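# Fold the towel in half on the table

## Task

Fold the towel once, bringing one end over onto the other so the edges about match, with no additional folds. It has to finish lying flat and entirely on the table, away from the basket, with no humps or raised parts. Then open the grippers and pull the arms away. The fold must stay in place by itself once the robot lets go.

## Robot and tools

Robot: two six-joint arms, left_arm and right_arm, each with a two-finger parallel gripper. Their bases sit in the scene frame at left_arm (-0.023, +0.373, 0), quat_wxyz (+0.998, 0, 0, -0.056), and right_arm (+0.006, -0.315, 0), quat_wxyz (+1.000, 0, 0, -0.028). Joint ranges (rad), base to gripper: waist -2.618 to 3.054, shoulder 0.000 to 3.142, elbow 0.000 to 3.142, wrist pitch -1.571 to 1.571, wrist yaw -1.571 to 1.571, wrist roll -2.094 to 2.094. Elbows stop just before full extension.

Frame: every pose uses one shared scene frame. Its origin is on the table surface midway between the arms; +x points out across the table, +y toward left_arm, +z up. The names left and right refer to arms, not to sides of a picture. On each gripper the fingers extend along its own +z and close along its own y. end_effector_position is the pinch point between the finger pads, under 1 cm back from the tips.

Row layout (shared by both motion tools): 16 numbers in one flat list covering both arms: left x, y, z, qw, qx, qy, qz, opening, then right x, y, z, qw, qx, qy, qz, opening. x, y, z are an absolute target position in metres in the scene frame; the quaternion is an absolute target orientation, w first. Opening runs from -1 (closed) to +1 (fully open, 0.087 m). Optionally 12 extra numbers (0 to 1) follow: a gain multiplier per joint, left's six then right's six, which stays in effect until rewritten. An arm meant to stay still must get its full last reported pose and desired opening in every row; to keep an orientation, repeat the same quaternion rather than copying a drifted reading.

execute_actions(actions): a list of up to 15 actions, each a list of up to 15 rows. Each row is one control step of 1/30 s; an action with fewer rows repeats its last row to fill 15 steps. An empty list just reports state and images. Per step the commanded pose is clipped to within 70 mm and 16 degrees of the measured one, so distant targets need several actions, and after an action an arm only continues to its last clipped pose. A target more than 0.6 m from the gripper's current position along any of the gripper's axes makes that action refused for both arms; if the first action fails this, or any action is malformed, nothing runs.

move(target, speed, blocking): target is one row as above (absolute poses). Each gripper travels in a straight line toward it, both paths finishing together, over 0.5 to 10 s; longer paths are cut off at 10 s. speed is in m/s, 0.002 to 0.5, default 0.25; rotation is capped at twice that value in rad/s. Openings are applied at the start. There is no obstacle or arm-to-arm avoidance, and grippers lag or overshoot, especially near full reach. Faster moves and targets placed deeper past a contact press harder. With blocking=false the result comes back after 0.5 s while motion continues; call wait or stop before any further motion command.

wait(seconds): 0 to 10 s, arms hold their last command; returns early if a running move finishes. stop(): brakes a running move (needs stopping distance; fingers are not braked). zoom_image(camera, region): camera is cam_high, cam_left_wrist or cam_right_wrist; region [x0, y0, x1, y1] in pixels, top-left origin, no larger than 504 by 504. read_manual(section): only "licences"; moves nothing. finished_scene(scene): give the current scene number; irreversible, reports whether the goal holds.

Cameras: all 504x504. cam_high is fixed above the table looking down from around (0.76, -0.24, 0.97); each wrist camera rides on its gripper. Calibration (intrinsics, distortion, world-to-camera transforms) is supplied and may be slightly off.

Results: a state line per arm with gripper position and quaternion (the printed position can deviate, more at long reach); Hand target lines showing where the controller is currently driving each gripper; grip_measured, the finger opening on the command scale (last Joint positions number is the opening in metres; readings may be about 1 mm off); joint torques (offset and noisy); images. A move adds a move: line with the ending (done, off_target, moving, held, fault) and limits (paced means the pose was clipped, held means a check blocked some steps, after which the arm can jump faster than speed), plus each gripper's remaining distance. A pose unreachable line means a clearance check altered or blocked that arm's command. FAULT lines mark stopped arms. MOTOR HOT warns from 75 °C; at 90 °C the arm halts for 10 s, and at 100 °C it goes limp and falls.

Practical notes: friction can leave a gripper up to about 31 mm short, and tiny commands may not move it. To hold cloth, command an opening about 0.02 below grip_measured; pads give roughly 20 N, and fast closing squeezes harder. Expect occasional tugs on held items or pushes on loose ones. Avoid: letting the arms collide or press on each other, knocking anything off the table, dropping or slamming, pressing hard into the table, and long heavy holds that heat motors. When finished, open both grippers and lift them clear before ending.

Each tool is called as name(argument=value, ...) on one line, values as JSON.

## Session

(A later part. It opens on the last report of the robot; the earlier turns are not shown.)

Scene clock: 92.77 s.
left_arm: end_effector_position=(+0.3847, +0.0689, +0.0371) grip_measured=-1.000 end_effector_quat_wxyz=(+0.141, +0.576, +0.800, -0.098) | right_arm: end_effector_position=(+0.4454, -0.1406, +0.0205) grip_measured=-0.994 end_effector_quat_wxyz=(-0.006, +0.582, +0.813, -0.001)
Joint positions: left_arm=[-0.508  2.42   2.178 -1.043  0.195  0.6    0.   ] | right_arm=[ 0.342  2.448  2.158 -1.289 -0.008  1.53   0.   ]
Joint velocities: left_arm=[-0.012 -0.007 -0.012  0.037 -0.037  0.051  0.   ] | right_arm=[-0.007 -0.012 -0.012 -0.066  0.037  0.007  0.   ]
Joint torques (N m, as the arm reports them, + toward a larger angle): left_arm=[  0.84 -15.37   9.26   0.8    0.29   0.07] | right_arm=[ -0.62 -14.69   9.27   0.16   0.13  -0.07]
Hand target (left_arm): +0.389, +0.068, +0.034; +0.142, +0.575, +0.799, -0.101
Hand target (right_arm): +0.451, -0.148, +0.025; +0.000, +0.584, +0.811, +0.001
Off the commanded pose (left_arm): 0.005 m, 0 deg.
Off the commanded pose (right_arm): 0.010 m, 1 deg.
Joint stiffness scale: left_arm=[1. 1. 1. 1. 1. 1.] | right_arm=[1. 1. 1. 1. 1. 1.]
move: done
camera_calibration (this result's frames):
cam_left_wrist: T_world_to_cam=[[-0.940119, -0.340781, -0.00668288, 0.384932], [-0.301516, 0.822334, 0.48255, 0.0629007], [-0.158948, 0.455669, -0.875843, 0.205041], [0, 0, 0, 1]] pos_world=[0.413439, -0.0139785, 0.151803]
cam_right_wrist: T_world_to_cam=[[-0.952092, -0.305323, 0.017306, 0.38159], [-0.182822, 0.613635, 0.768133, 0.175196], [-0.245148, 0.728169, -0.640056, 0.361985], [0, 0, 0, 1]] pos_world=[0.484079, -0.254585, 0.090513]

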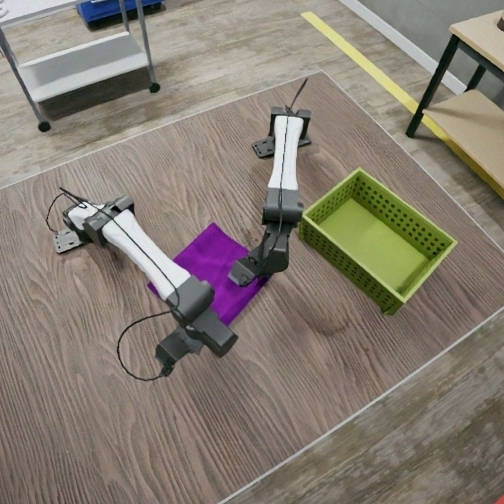

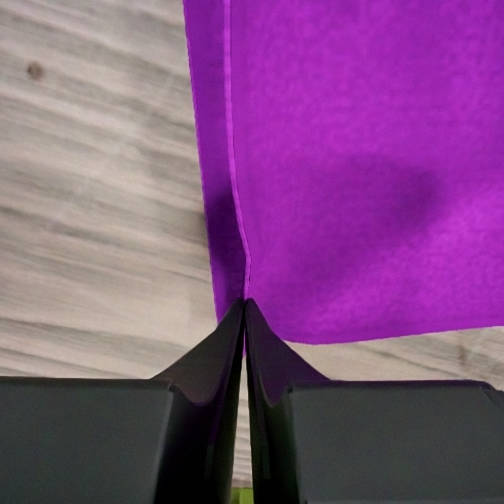

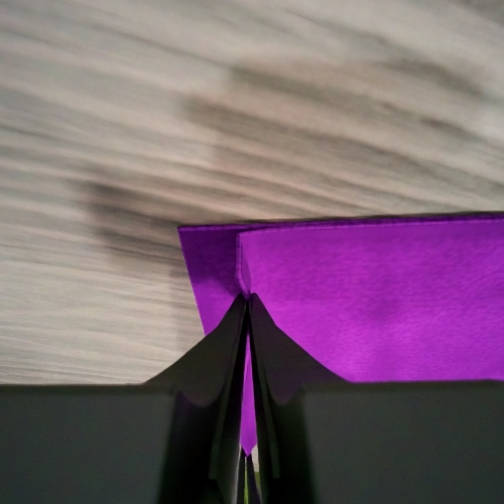

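execute_actions(actions=[[[0.391,0.069,0.034,0.1409,0.5753,0.7993,-0.1014,-1, 0.454,-0.146,0.026,0.0,0.5842,0.8116,0.0,-1],[0.393,0.069,0.034,0.1409,0.5753,0.7993,-0.1014,-1, 0.457,-0.145,0.026,0.0,0.5842,0.8116,0.0,-1],[0.395,0.070,0.034,0.1409,0.5753,0.7993,-0.1014,-1, 0.459,-0.144,0.026,0.0,0.5842,0.8116,0.0,-1],[0.396,0.070,0.034,0.1409,0.5753,0.7993,-0.1014,-1, 0.461,-0.144,0.026,0.0,0.5842,0.8116,0.0,-1],[0.397,0.070,0.034,0.1409,0.5753,0.7993,-0.1014,-0.95, 0.462,-0.144,0.027,0.0,0.5842,0.8116,0.0,-1],[0.398,0.071,0.034,0.1409,0.5753,0.7993,-0.1014,-0.9, 0.463,-0.143,0.028,0.0,0.5842,0.8116,0.0,-0.95],[0.399,0.071,0.034,0.1409,0.5753,0.7993,-0.1014,-0.85, 0.464,-0.143,0.029,0.0,0.5842,0.8116,0.0,-0.9],[0.400,0.071,0.035,0.1409,0.5753,0.7993,-0.1014,-0.8, 0.465,-0.143,0.030,0.0,0.5842,0.8116,0.0,-0.85],[0.401,0.072,0.036,0.1409,0.5753,0.7993,-0.1014,-0.7, 0.466,-0.142,0.031,0.0,0.5842,0.8116,0.0,-0.75],[0.402,0.072,0.037,0.1409,0.5753,0.7993,-0.1014,-0.6, 0.467,-0.142,0.032,0.0,0.5842,0.8116,0.0,-0.65],[0.403,0.072,0.038,0.1409,0.5753,0.7993,-0.1014,-0.5, 0.468,-0.142,0.033,0.0,0.5842,0.8116,0.0,-0.5],[0.404,0.073,0.039,0.1409,0.5753,0.7993,-0.1014,-0.4, 0.469,-0.141,0.034,0.0,0.5842,0.8116,0.0,-0.4]]])

Scene clock: 101.43 s.
left_arm: end_effector_position=(+0.4031, +0.0692, +0.0439) grip_measured=-0.401 end_effector_quat_wxyz=(+0.153, +0.575, +0.798, -0.098) | right_arm: end_effector_position=(+0.4703, -0.1333, +0.0304) grip_measured=-0.401 end_effector_quat_wxyz=(+0.004, +0.582, +0.813, +0.011)
Joint positions: left_arm=[-0.486  2.476  2.302 -1.09   0.203  0.62   0.026] | right_arm=[ 0.342  2.572  2.427 -1.404 -0.008  1.53   0.026]
Joint velocities: left_arm=[ 0.017  0.012  0.115 -0.11   0.007  0.037  0.003] | right_arm=[ 0.002  0.105  0.232 -0.168 -0.007  0.007  0.001]
Joint torques (N m, as the arm reports them, + toward a larger angle): left_arm=[  0.85 -15.51   9.17   0.69   0.38   0.05] | right_arm=[ -0.38 -15.04   8.67   0.16   0.14  -0.04]
Hand target (left_arm): +0.404, +0.074, +0.039; +0.142, +0.575, +0.799, -0.101
Hand target (right_arm): +0.469, -0.141, +0.034; +0.001, +0.584, +0.811, +0.002
Off the commanded pose (left_arm): 0.006 m, 1 deg.
Off the commanded pose (right_arm): 0.009 m, 1 deg.
Joint stiffness scale: left_arm=[1. 1. 1. 1. 1. 1.] | right_arm=[1. 1. 1. 1. 1. 1.]
camera_calibration (this result's frames):
cam_left_wrist: T_world_to_cam=[[-0.939487, -0.341979, -0.0203489, 0.402826], [-0.311918, 0.829317, 0.463617, 0.069408], [-0.141671, 0.441909, -0.885802, 0.208253], [0, 0, 0, 1]] pos_world=[0.429603, -0.0118322, 0.16049]
cam_right_wrist: T_world_to_cam=[[-0.952161, -0.305343, -0.01244, 0.408312], [-0.204738, 0.607162, 0.767748, 0.17713], [-0.226873, 0.733567, -0.640631, 0.361178], [0, 0, 0, 1]] pos_world=[0.506986, -0.24782, 0.10047]

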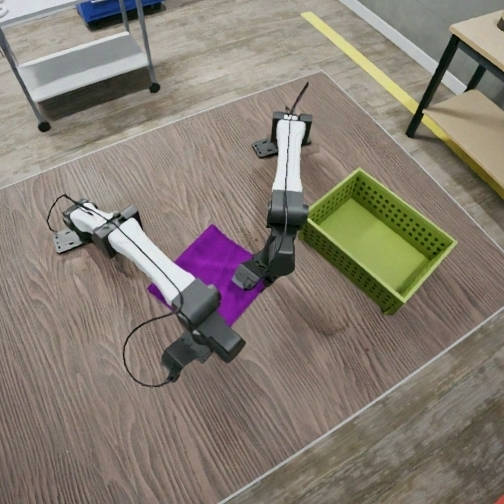

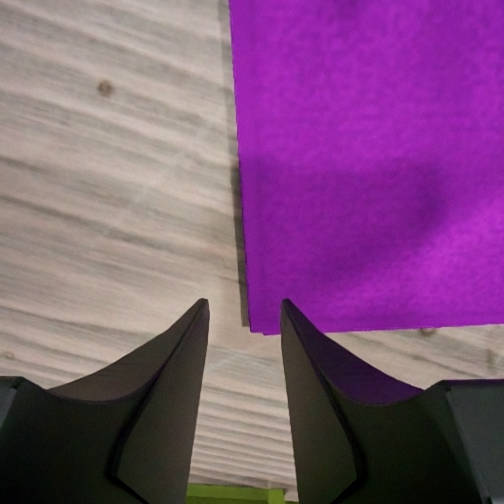

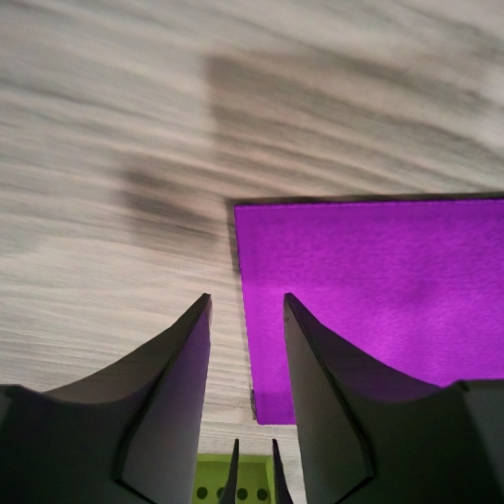

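Flat, with only a few mm offset. Retreating.

move(target=[0.04,0.17,0.22,0.2100,0.5643,0.7839,-0.1512,0, 0.25,-0.40,0.2,0.26,0.15,0.95,0.0,0], speed=0.4)

zoom_image(camera="cam_high", region=[120, 190, 320, 370])

Scene clock: 105.10 s.
left_arm: end_effector_position=(+0.0380, +0.1650, +0.2148) grip_measured=+0.000 end_effector_quat_wxyz=(+0.204, +0.563, +0.785, -0.156) | right_arm: end_effector_position=(+0.2535, -0.3978, +0.2071) grip_measured=+0.000 end_effector_quat_wxyz=(+0.272, +0.151, +0.950, -0.005)
Joint positions: left_arm=[-1.173  1.095  1.279 -1.235 -0.006 -0.039  0.044] | right_arm=[-0.333  1.219  1.302 -1.113 -0.11  -0.044  0.044]
Joint velocities: left_arm=[-0.007 -0.012 -0.002  0.007 -0.007  0.066 -0.001] | right_arm=[-0.007 -0.002 -0.022 -0.081  0.007 -0.066  0.   ]
Joint torques (N m, as the arm reports them, + toward a larger angle): left_arm=[-0.72 -3.37  7.84  1.14 -0.06 -0.05] | right_arm=[-0.49 -3.6   6.39  1.23 -0.14 -0.07]
Hand target (left_arm): +0.036, +0.167, +0.218; +0.206, +0.564, +0.784, -0.155
Hand target (right_arm): +0.250, -0.398, +0.202; +0.263, +0.150, +0.953, +0.001
Off the commanded pose (left_arm): 0.007 m, 1 deg.
Off the commanded pose (right_arm): 0.008 m, 1 deg.
Joint stiffness scale: left_arm=[1. 1. 1. 1. 1. 1.] | right_arm=[1. 1. 1. 1. 1. 1.]
move: done
camera_calibration (this result's frames):
cam_left_wrist: T_world_to_cam=[[-0.940341, -0.339804, 0.0171105, 0.0877352], [-0.316389, 0.891826, 0.323332, -0.183077], [-0.125129, 0.298629, -0.946131, 0.301586], [0, 0, 0, 1]] pos_world=[0.0623147, 0.103023, 0.343033]
cam_right_wrist: T_world_to_cam=[[-0.307931, -0.948586, -0.0732296, -0.283245], [-0.909407, 0.270847, 0.315629, 0.296138], [-0.279568, 0.163788, -0.946053, 0.469221], [0, 0, 0, 1]] pos_world=[0.313269, -0.425743, 0.329696]

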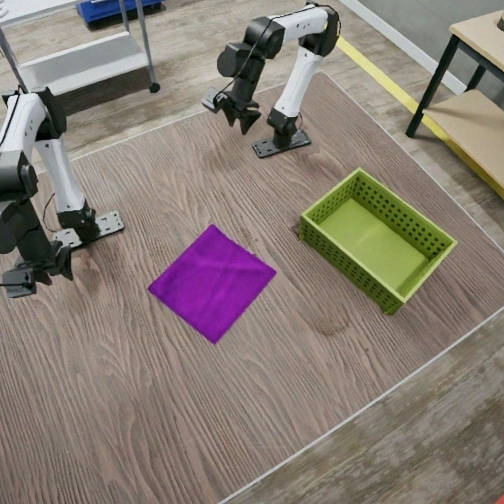

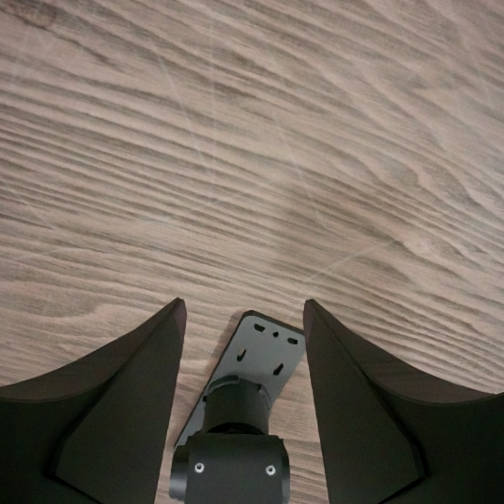

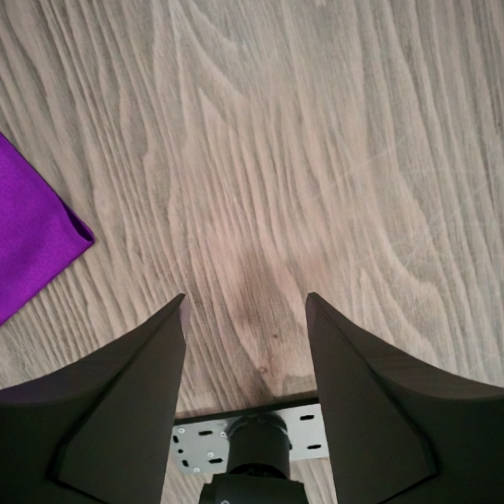

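Region (120, 190, 320, 370) of cam_high's 504x504 image, scaled by 2.520, with more detail than that image has; it fills the top 454 rows of this view, and the rest is white.

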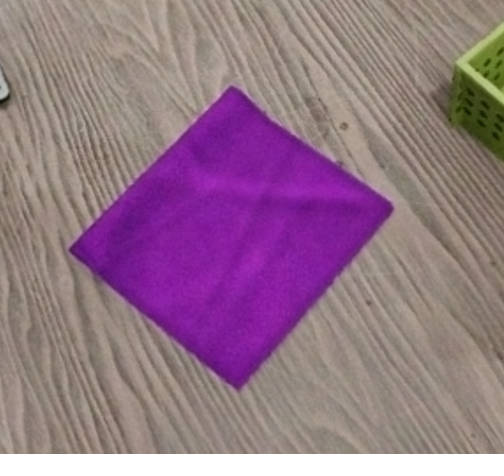

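The towel is folded, lined up and flat, with a fold loop no bigger than the one that passed in scene 1.

finished_scene(scene=2)

The scene is finished: the task was done.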